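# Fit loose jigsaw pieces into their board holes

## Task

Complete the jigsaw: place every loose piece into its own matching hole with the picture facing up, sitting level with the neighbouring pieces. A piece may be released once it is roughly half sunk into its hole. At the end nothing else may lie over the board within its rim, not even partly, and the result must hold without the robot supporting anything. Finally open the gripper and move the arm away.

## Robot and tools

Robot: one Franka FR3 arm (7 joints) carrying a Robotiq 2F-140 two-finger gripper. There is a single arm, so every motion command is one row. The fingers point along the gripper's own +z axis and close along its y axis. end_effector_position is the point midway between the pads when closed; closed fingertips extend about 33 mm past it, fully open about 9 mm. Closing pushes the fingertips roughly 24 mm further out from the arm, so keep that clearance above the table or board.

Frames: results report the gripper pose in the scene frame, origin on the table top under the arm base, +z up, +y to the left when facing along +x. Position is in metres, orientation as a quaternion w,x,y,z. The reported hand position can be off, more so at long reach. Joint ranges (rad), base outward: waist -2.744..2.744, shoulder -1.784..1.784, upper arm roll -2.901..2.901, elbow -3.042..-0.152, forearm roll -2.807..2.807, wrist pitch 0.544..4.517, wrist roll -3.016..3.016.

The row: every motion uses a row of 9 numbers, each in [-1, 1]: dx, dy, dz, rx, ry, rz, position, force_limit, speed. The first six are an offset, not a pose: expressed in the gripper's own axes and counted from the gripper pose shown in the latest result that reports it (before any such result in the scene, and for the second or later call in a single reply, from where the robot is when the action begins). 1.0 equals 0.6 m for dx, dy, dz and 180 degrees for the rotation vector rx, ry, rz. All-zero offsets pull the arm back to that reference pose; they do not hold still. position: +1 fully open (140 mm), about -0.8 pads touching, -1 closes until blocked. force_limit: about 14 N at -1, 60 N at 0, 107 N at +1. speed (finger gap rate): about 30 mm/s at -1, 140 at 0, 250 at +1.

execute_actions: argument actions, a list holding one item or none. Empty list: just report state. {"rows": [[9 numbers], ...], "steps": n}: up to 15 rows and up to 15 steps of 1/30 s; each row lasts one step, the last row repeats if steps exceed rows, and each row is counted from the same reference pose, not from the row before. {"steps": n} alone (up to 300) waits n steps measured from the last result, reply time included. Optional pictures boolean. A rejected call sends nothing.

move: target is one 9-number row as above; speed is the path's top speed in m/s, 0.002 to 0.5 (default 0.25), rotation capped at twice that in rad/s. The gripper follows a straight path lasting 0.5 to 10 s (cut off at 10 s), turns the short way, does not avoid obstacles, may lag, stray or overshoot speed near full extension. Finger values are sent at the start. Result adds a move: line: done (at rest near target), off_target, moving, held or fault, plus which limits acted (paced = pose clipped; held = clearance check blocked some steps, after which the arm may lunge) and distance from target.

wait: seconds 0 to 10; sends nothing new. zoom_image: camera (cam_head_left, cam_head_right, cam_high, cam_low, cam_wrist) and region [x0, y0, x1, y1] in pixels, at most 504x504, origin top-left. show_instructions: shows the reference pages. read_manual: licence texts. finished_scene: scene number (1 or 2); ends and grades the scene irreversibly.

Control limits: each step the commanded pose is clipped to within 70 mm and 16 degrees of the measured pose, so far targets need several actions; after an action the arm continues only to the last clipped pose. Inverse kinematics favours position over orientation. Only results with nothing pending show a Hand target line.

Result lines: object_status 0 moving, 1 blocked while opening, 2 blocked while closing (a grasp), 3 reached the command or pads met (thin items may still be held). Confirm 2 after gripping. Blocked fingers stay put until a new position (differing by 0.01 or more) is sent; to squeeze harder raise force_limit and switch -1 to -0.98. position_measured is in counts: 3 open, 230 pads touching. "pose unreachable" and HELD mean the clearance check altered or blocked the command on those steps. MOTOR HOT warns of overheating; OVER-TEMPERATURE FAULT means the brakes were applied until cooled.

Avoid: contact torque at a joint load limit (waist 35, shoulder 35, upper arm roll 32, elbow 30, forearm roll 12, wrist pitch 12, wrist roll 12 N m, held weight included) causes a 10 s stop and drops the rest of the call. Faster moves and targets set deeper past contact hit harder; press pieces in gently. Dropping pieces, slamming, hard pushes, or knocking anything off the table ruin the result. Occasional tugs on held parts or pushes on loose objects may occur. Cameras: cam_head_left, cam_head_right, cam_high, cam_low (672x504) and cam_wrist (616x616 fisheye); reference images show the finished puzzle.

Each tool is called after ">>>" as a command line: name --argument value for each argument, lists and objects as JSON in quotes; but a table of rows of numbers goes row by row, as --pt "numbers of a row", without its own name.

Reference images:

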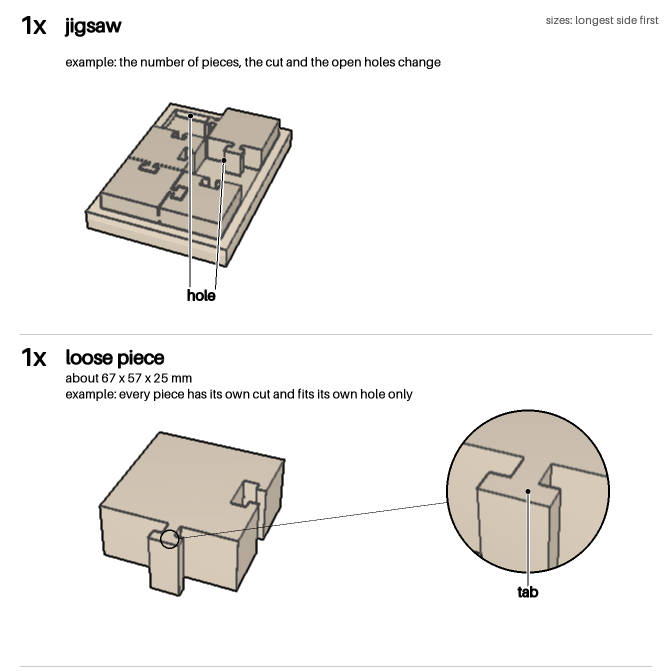

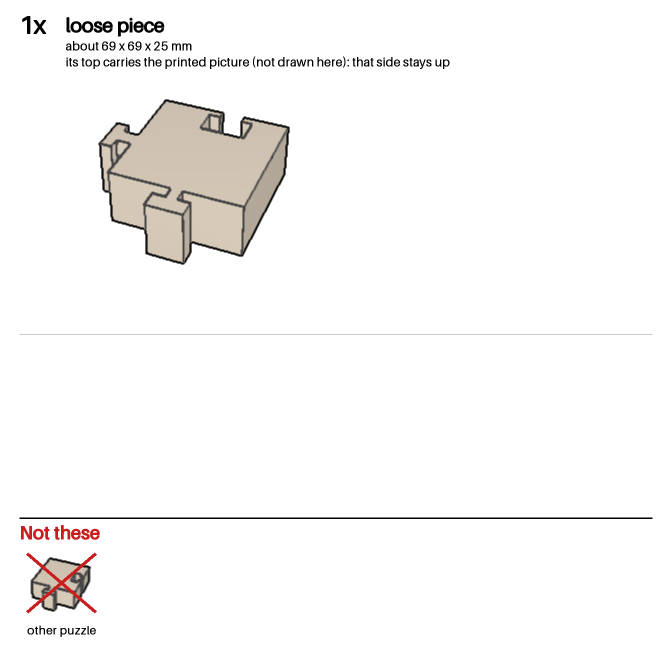

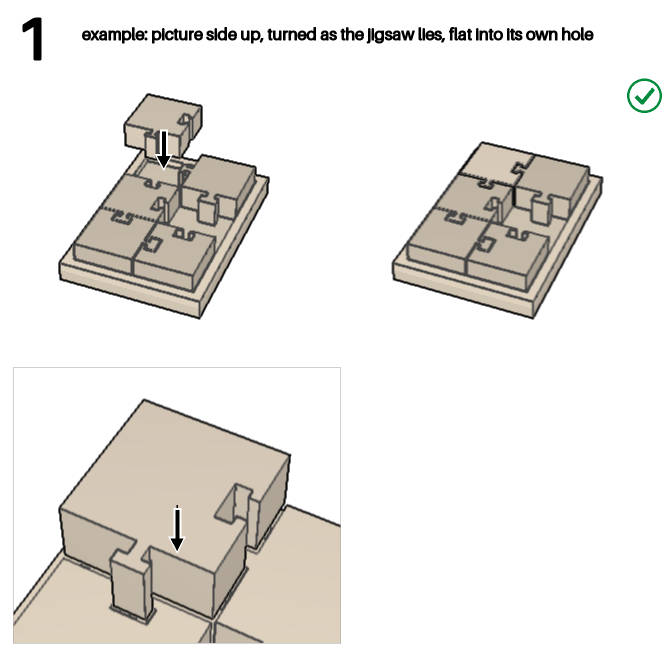

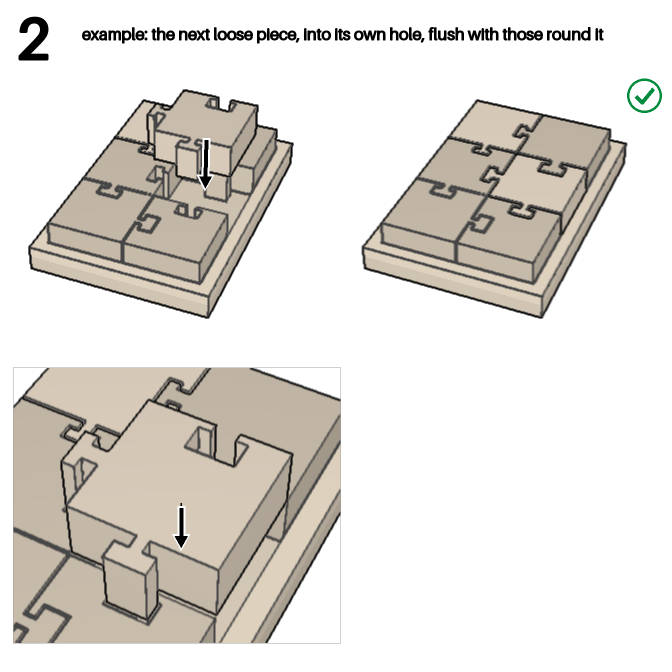

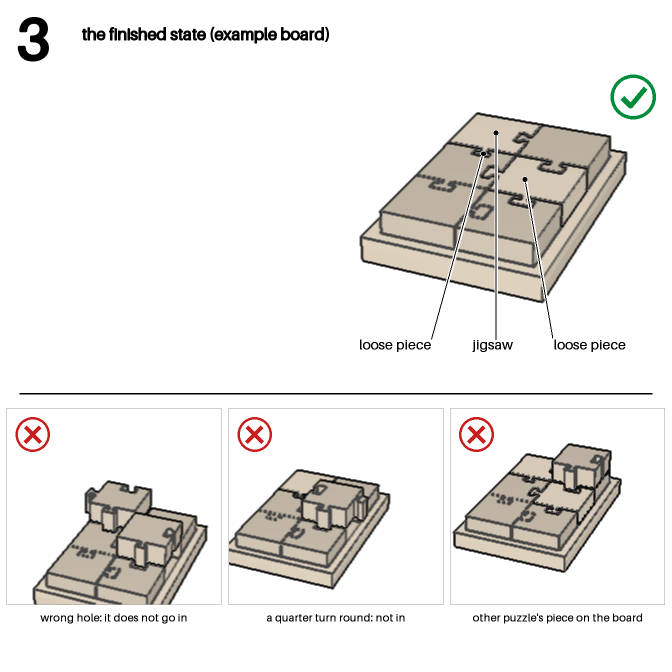

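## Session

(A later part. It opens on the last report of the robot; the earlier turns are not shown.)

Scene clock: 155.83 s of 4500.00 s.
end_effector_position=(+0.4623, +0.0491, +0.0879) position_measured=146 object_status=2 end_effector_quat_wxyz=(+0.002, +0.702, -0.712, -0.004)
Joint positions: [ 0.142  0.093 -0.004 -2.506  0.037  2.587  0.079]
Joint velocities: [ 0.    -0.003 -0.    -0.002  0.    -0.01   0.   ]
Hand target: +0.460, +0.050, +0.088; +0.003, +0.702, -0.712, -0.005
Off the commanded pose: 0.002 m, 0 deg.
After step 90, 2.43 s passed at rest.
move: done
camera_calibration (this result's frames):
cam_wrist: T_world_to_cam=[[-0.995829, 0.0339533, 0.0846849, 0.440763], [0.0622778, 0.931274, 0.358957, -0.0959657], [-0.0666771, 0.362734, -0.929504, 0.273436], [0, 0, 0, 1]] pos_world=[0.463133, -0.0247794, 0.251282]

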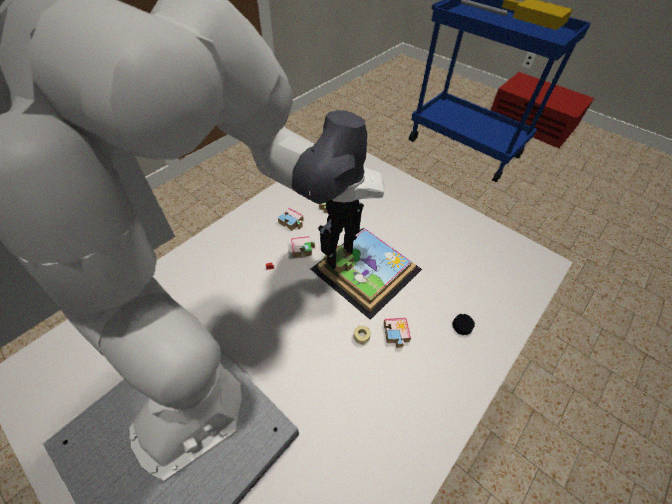

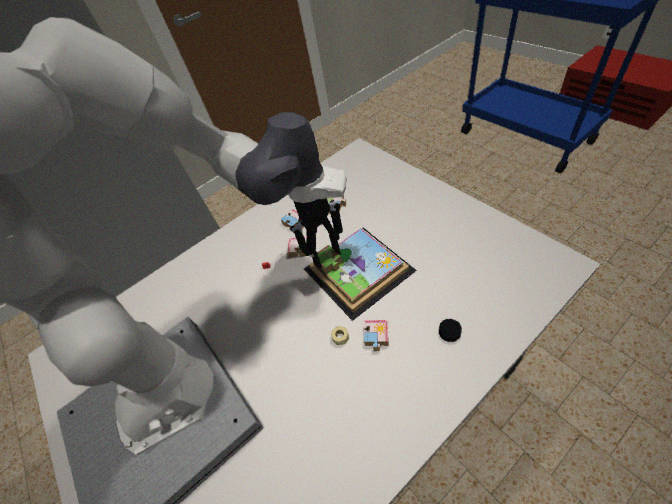

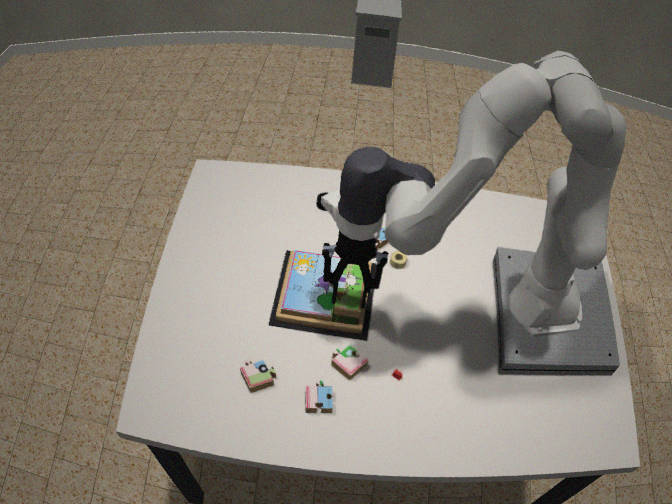

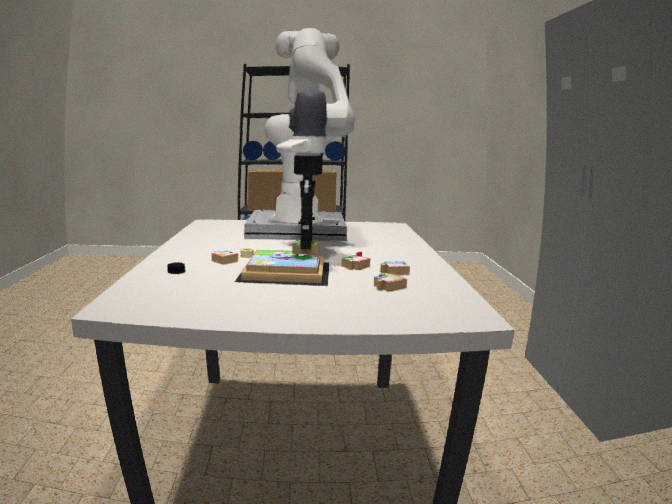

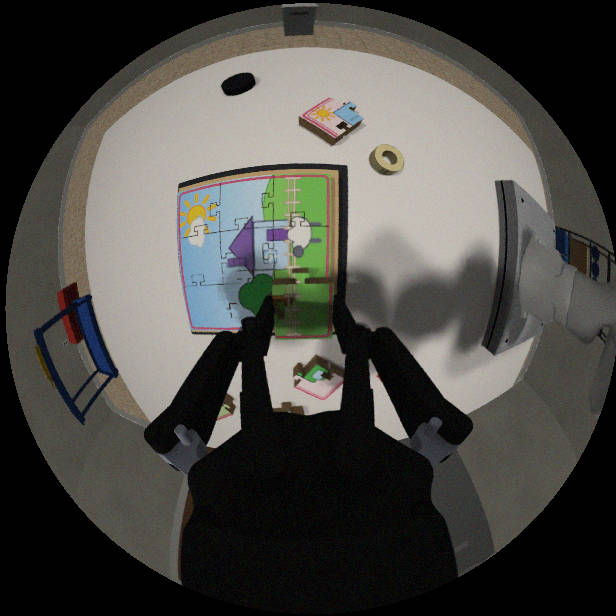

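>>> move --target '[-0.001,0.005,0,0,0,0,-1,0,-0.5]' --speed 0.01

>>> move --target '[0,0.001,0.017,0,0,0,-1,0,-0.5]' --speed 0.01

>>> zoom_image --camera "cam_wrist" --region '[250, 240, 350, 320]'

Scene clock: 161.73 s of 4500.00 s.
end_effector_position=(+0.4583, +0.0488, +0.0871) position_measured=146 object_status=2 end_effector_quat_wxyz=(+0.003, +0.702, -0.712, -0.005)
Joint positions: [ 0.142  0.088 -0.004 -2.514  0.037  2.586  0.079]
Joint velocities: [ 0.001 -0.001 -0.001 -0.     0.     0.001 -0.001]
Hand target: +0.459, +0.050, +0.088; +0.002, +0.702, -0.712, -0.004
Off the commanded pose: 0.002 m, 0 deg.
After step 90, 2.20 s passed at rest.
move: done
camera_calibration (this result's frames):
cam_wrist: T_world_to_cam=[[-0.995436, 0.0340184, 0.0891622, 0.436334], [0.0639247, 0.931411, 0.358312, -0.0957987], [-0.0708575, 0.362376, -0.929335, 0.274499], [0, 0, 0, 1]] pos_world=[0.459917, -0.0250872, 0.250523]

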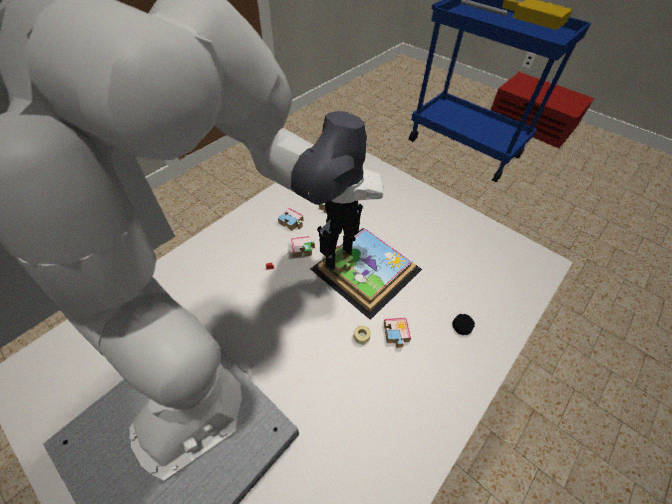

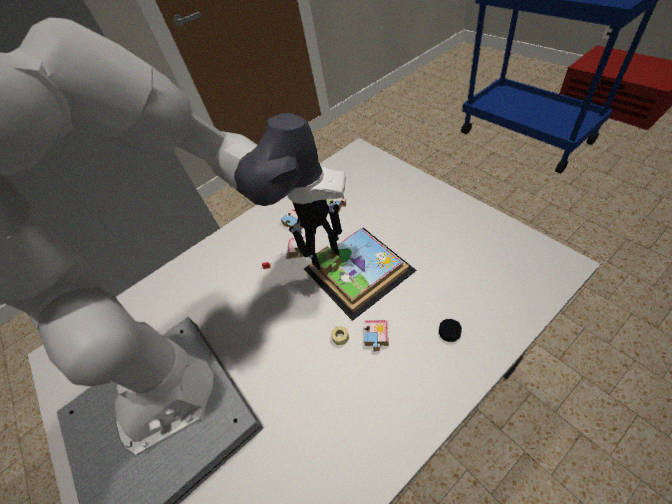

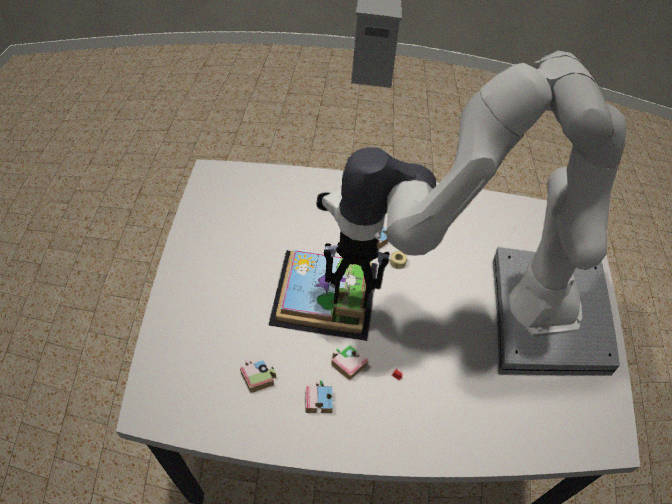

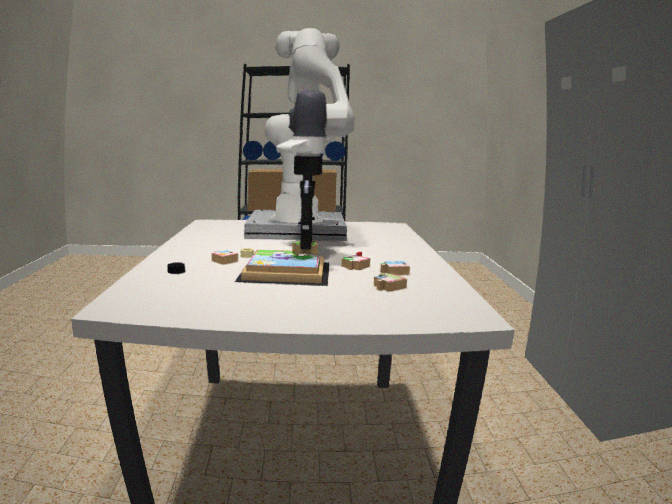

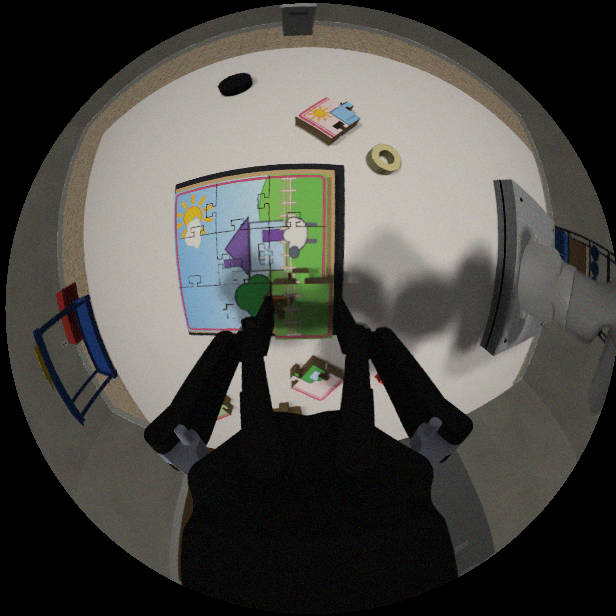

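Scene clock: 162.97 s of 4500.00 s.
end_effector_position=(+0.4599, +0.0487, +0.0837) position_measured=146 object_status=2 end_effector_quat_wxyz=(+0.002, +0.702, -0.712, -0.004)
Joint positions: [ 0.142  0.097 -0.004 -2.514  0.037  2.601  0.079]
Joint velocities: [-0.001 -0.001  0.     0.001  0.     0.004 -0.   ]
Hand target: +0.458, +0.049, +0.077; +0.003, +0.702, -0.712, -0.005
Off the commanded pose: 0.007 m, 0 deg.
move: off_target
camera_calibration (this result's frames):
cam_wrist: T_world_to_cam=[[-0.995839, 0.0342216, 0.0844604, 0.438822], [0.0624186, 0.931416, 0.358563, -0.0939586], [-0.0663972, 0.362343, -0.929677, 0.269507], [0, 0, 0, 1]] pos_world=[0.460756, -0.0251565, 0.247181]

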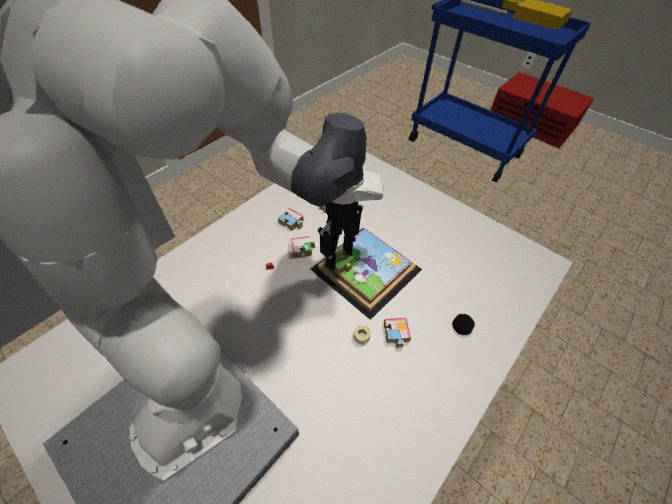

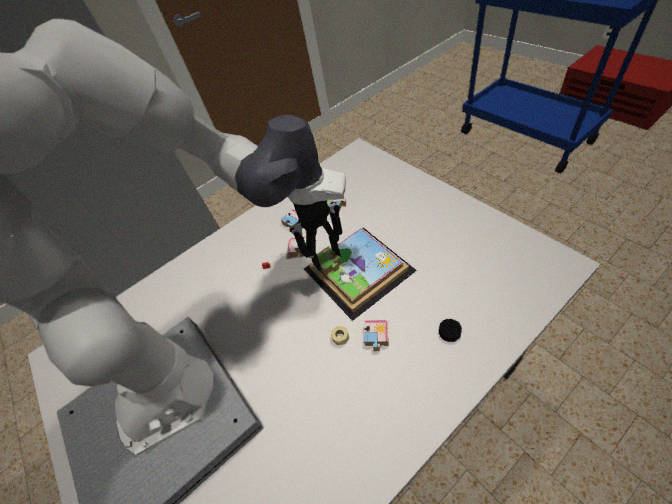

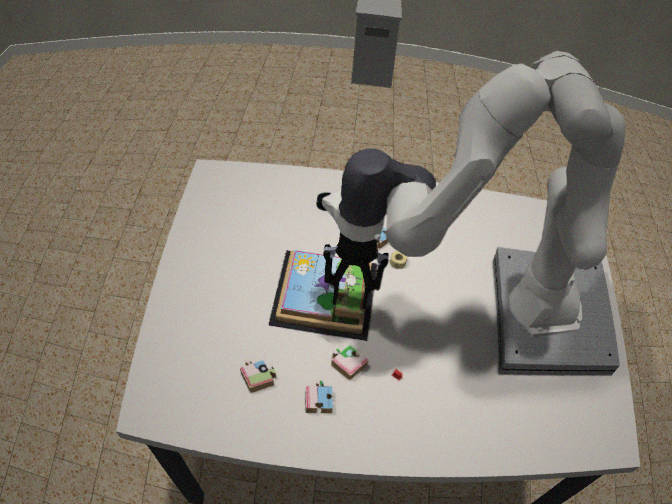

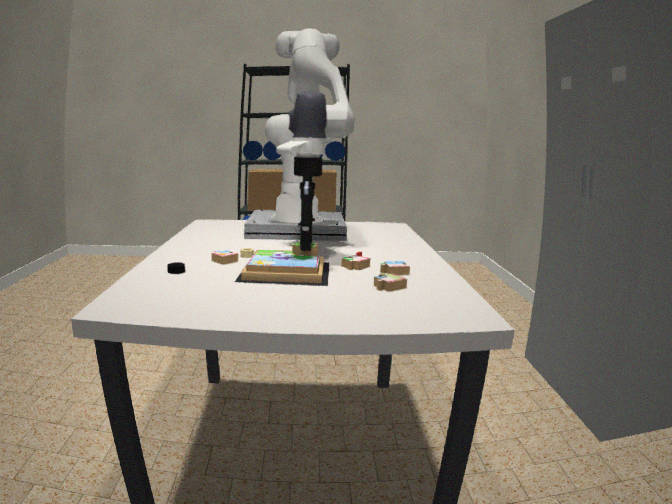

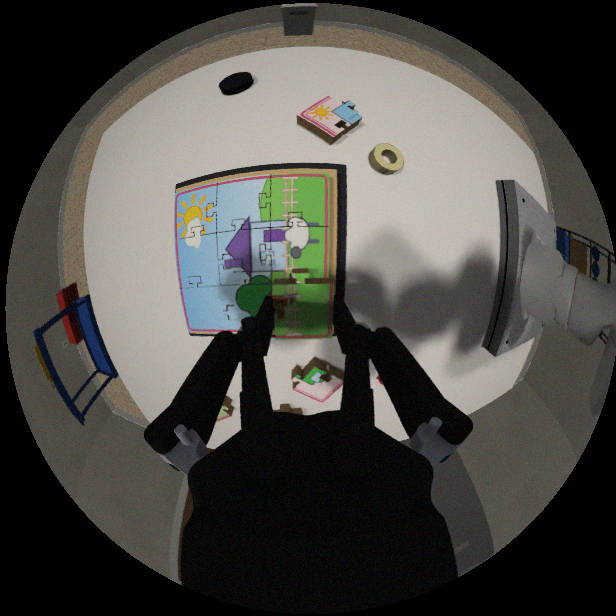

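Region (250, 240, 350, 320) of cam_wrist's 616x616 image, scaled by 5.040, with more detail than that image has; it fills the top 403 rows of this view, and the rest is white.

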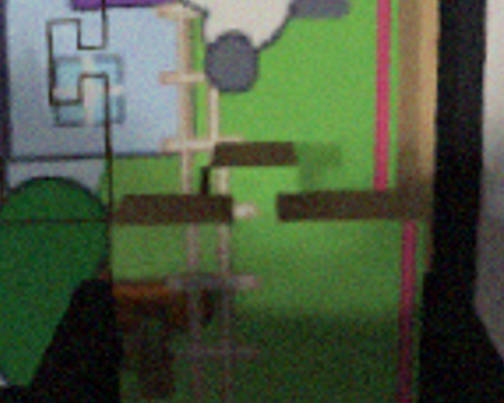

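>>> move --target '[0,-0.002,0.004,0,0,0,-1,0,-0.5]' --speed 0.004

>>> zoom_image --camera "cam_wrist" --region '[250, 240, 350, 320]'

Scene clock: 169.47 s of 4500.00 s.
end_effector_position=(+0.4616, +0.0488, +0.0840) position_measured=146 object_status=2 end_effector_quat_wxyz=(+0.001, +0.702, -0.712, -0.003)
Joint positions: [ 0.142  0.1   -0.004 -2.511  0.037  2.601  0.079]
Joint velocities: [-0.001  0.001 -0.     0.001 -0.001  0.     0.   ]
Hand target: +0.461, +0.049, +0.081; +0.002, +0.702, -0.712, -0.004
Off the commanded pose: 0.003 m, 0 deg.
After step 90, 2.63 s passed at rest.
move: done
camera_calibration (this result's frames):
cam_wrist: T_world_to_cam=[[-0.995973, 0.0341854, 0.0828749, 0.440617], [0.0618232, 0.931367, 0.358796, -0.0940544], [-0.0649213, 0.362474, -0.92973, 0.269138], [0, 0, 0, 1]] pos_world=[0.46213, -0.0250193, 0.247456]

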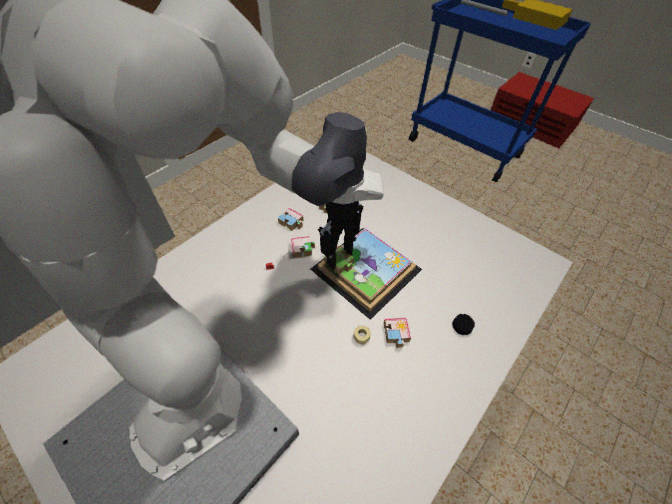

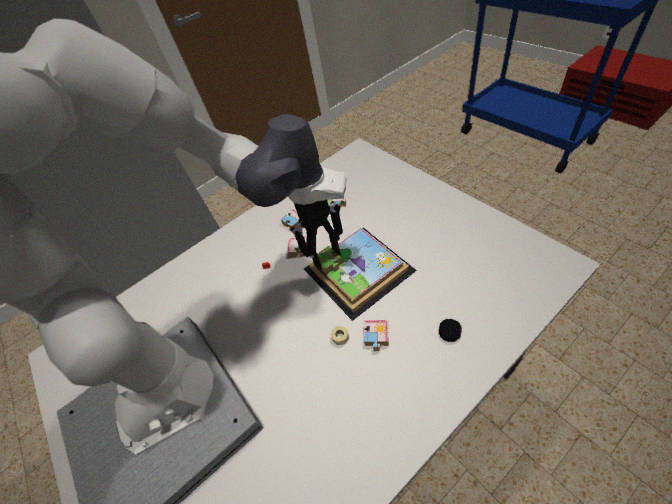

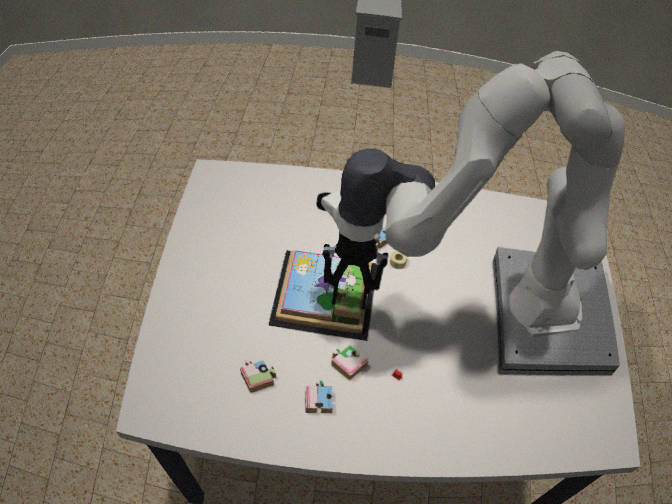

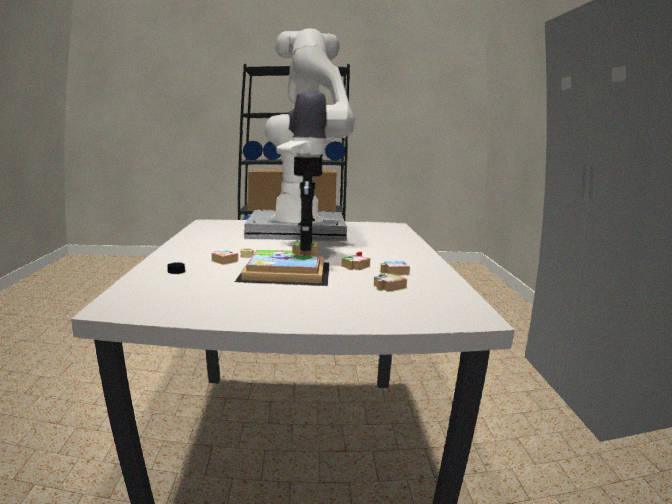

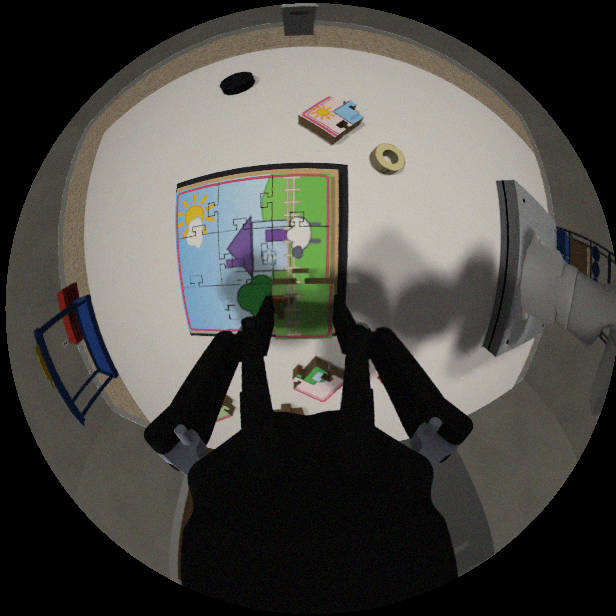

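Region (250, 240, 350, 320) of cam_wrist's 616x616 image, scaled by 5.040, with more detail than that image has; it fills the top 403 rows of this view, and the rest is white.

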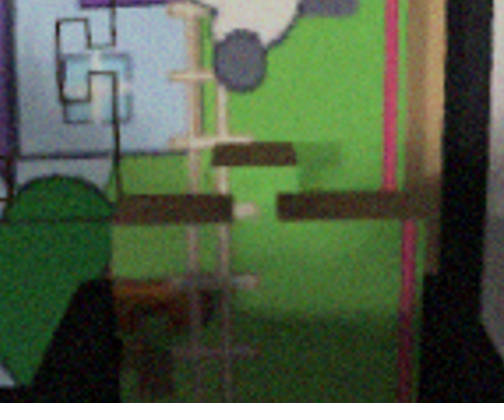

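>>> move --target '[-0.005,0.001,0.004,0,0,0,-1,0,-0.5]' --speed 0.004

>>> zoom_image --camera "cam_wrist" --region '[250, 240, 350, 320]'

Scene clock: 176.27 s of 4500.00 s.
end_effector_position=(+0.4618, +0.0498, +0.0841) position_measured=146 object_status=2 end_effector_quat_wxyz=(+0.001, +0.703, -0.711, -0.003)
Joint positions: [ 0.144  0.1   -0.004 -2.511  0.037  2.602  0.079]
Joint velocities: [ 0.003  0.001 -0.     0.     0.001  0.003  0.001]
Hand target: +0.461, +0.052, +0.082; +0.001, +0.702, -0.712, -0.003
Off the commanded pose: 0.003 m, 0 deg.
After step 90, 2.60 s passed at rest.
move: done
camera_calibration (this result's frames):
cam_wrist: T_world_to_cam=[[-0.996119, 0.032107, 0.0819556, 0.441051], [0.059552, 0.931474, 0.358902, -0.0939778], [-0.0648162, 0.36239, -0.92977, 0.268822], [0, 0, 0, 1]] pos_world=[0.46236, -0.0240412, 0.247525]

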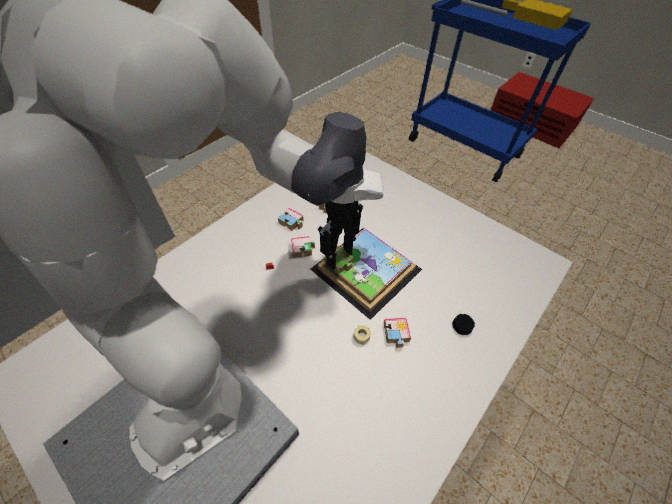

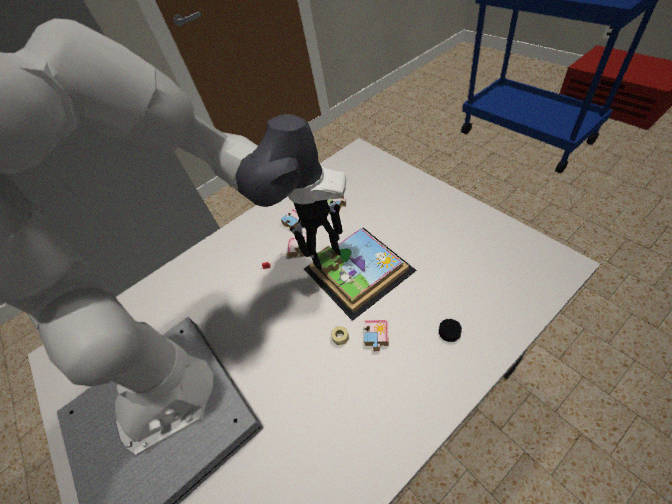

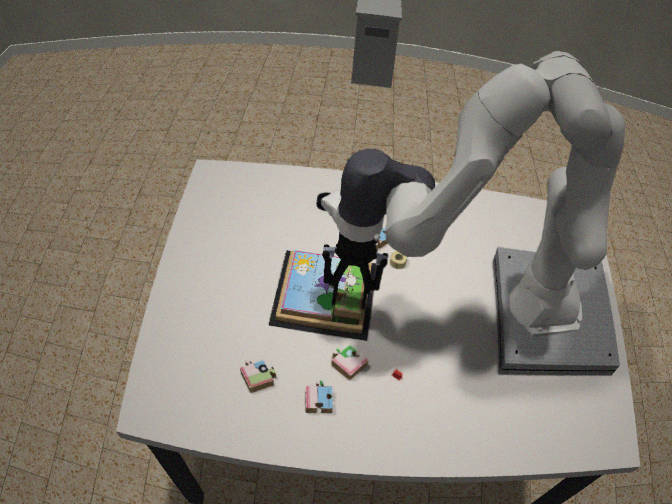

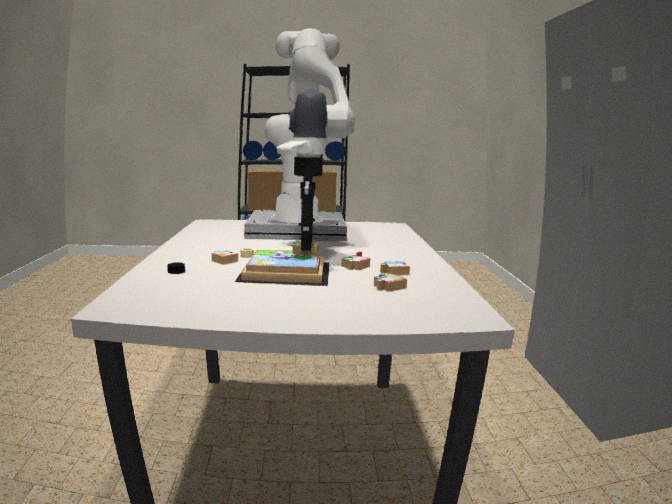

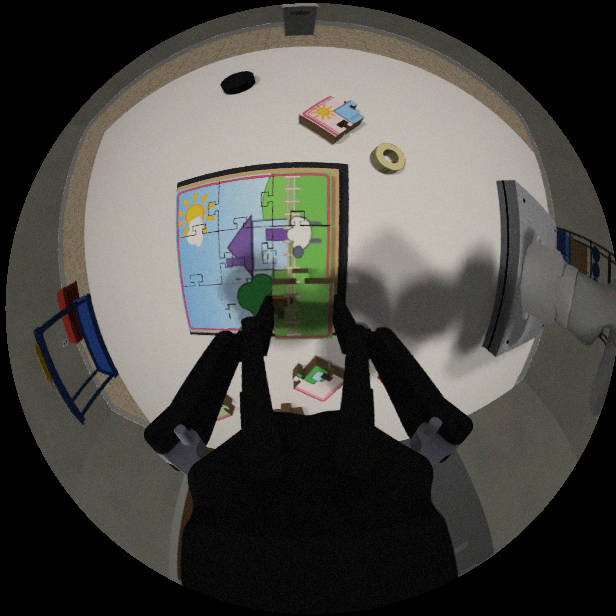

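Region (250, 240, 350, 320) of cam_wrist's 616x616 image, scaled by 5.040, with more detail than that image has; it fills the top 403 rows of this view, and the rest is white.

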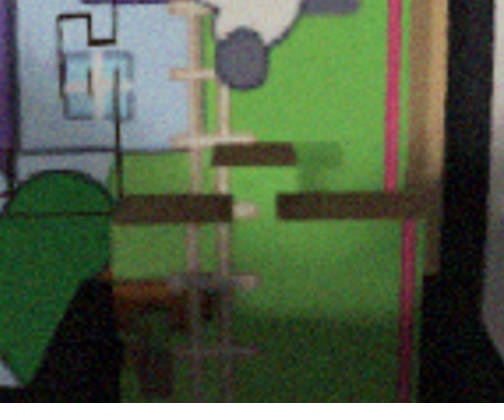

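Continue +y.

>>> move --target '[-0.006,0.001,0.004,0,0,0,-1,0,-0.5]' --speed 0.004

>>> zoom_image --camera "cam_wrist" --region '[250, 240, 350, 320]'

Scene clock: 181.67 s of 4500.00 s.
end_effector_position=(+0.4623, +0.0515, +0.0841) position_measured=146 object_status=2 end_effector_quat_wxyz=(+0.000, +0.704, -0.710, -0.002)
Joint positions: [ 0.147  0.1   -0.004 -2.511  0.037  2.604  0.079]
Joint velocities: [ 0.     0.001 -0.001  0.001 -0.002  0.003  0.   ]
Hand target: +0.461, +0.053, +0.082; +0.001, +0.703, -0.711, -0.003
Off the commanded pose: 0.003 m, 0 deg.
After step 90, 1.10 s passed at rest.
move: done
camera_calibration (this result's frames):
cam_wrist: T_world_to_cam=[[-0.996386, 0.0285388, 0.0800076, 0.441937], [0.0555207, 0.931639, 0.359117, -0.0937599], [-0.0642895, 0.362262, -0.929857, 0.268036], [0, 0, 0, 1]] pos_world=[0.462777, -0.0223611, 0.247548]

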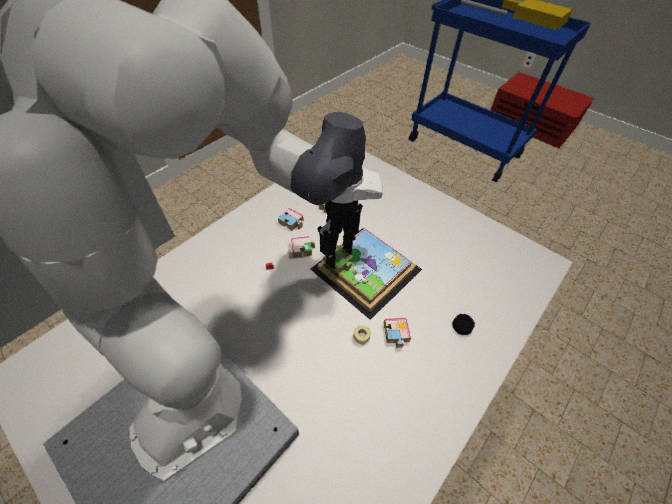

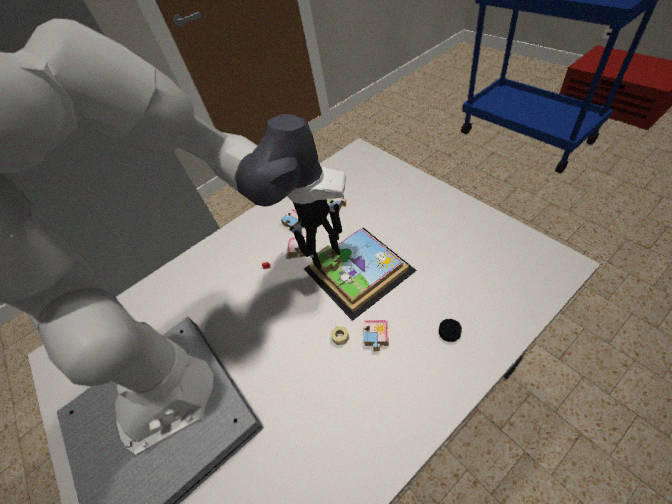

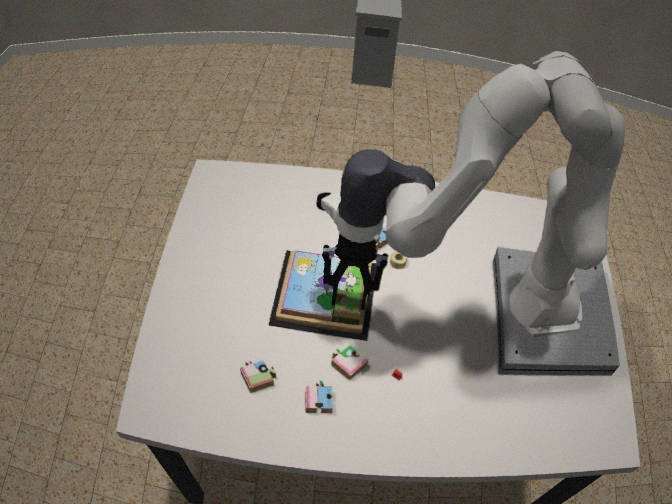

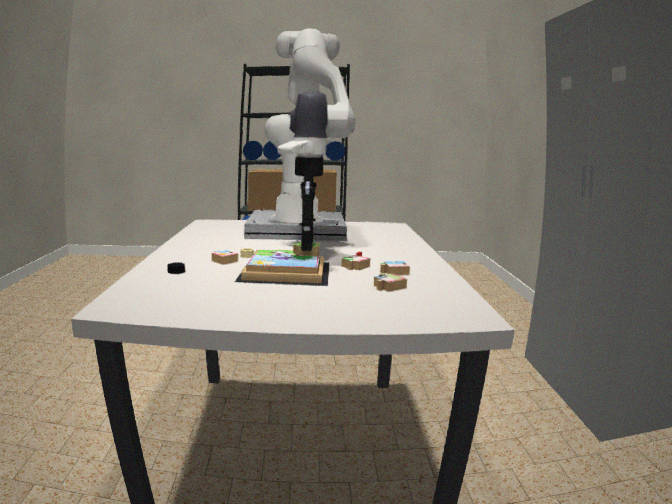

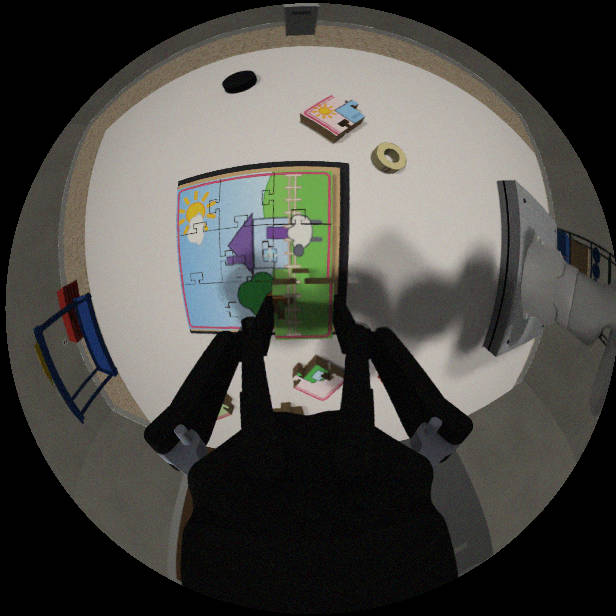

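Region (250, 240, 350, 320) of cam_wrist's 616x616 image, scaled by 5.040, with more detail than that image has; it fills the top 403 rows of this view, and the rest is white.

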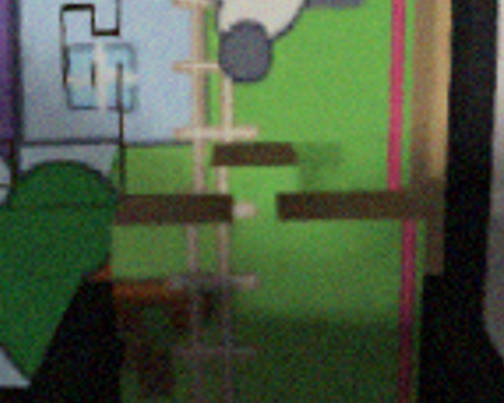

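>>> move --target '[-0.005,0.0035,0.004,0,0,0,-1,0,-0.5]' --speed 0.004

>>> zoom_image --camera "cam_wrist" --region '[250, 240, 350, 320]'

>>> zoom_image --camera "cam_head_right" --region '[290, 220, 380, 300]'

Scene clock: 189.50 s of 4500.00 s.
end_effector_position=(+0.4623, +0.0529, +0.0841) position_measured=146 object_status=2 end_effector_quat_wxyz=(-0.001, +0.705, -0.709, -0.001)
Joint positions: [ 0.15   0.099 -0.004 -2.513  0.037  2.608  0.079]
Joint velocities: [ 0.     0.    -0.001 -0.    -0.001  0.001 -0.001]
Hand target: +0.460, +0.055, +0.082; +0.000, +0.704, -0.710, -0.002
Off the commanded pose: 0.004 m, 0 deg.
After step 90, 3.53 s passed at rest.
move: off_target
camera_calibration (this result's frames):
cam_wrist: T_world_to_cam=[[-0.996673, 0.025616, 0.0773725, 0.44244], [0.0518473, 0.931744, 0.359394, -0.0933383], [-0.0628852, 0.36221, -0.929973, 0.26691], [0, 0, 0, 1]] pos_world=[0.462592, -0.0210438, 0.247532]

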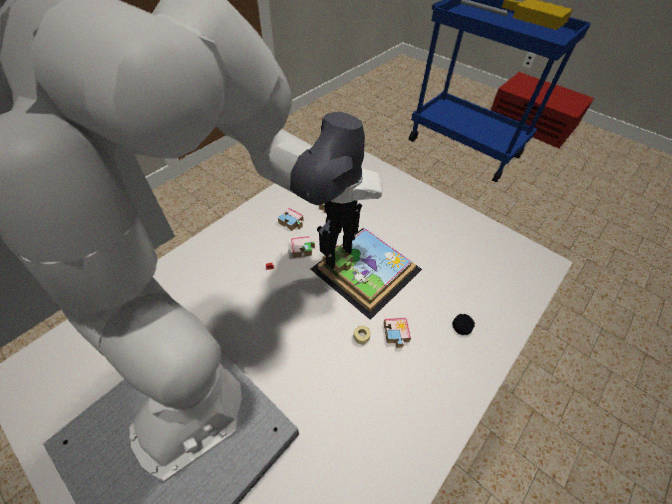

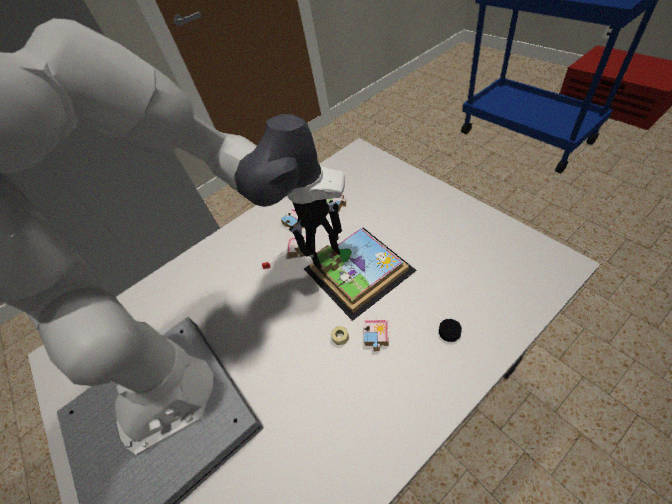

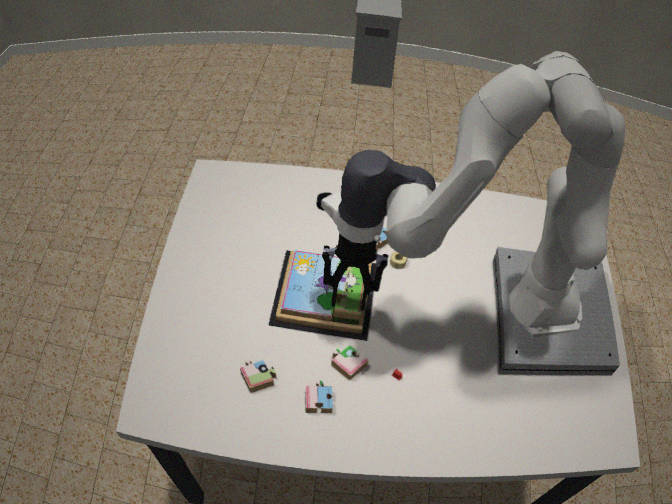

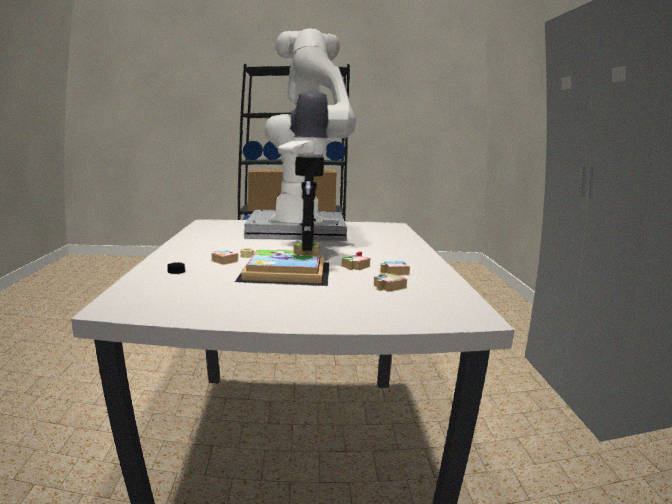

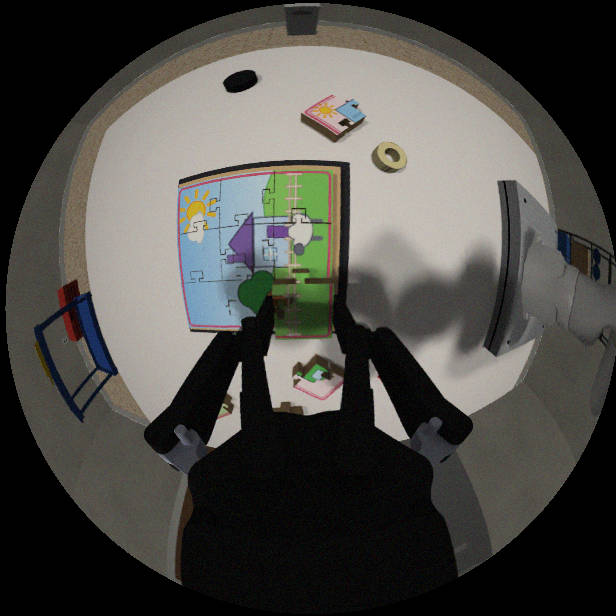

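Region (250, 240, 350, 320) of cam_wrist's 616x616 image, scaled by 5.040, with more detail than that image has; it fills the top 403 rows of this view, and the rest is white.

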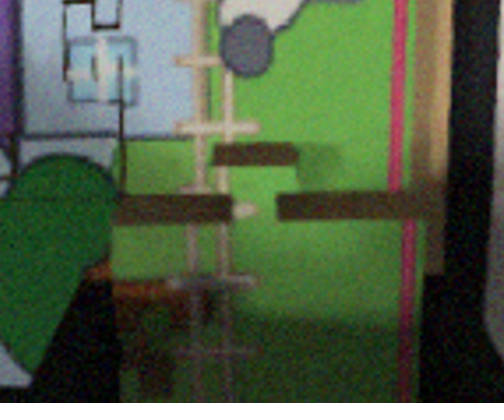

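Region (290, 220, 380, 300) of cam_head_right's 672x504 image, scaled by 5.600, with more detail than that image has.

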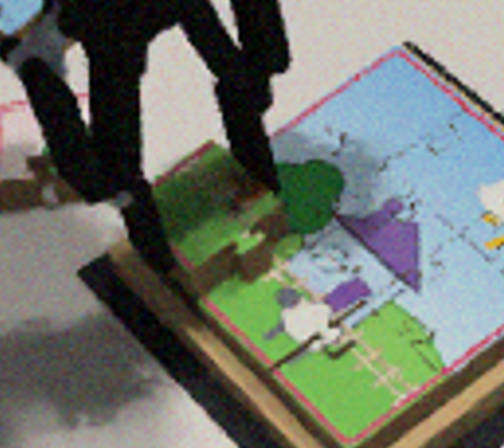

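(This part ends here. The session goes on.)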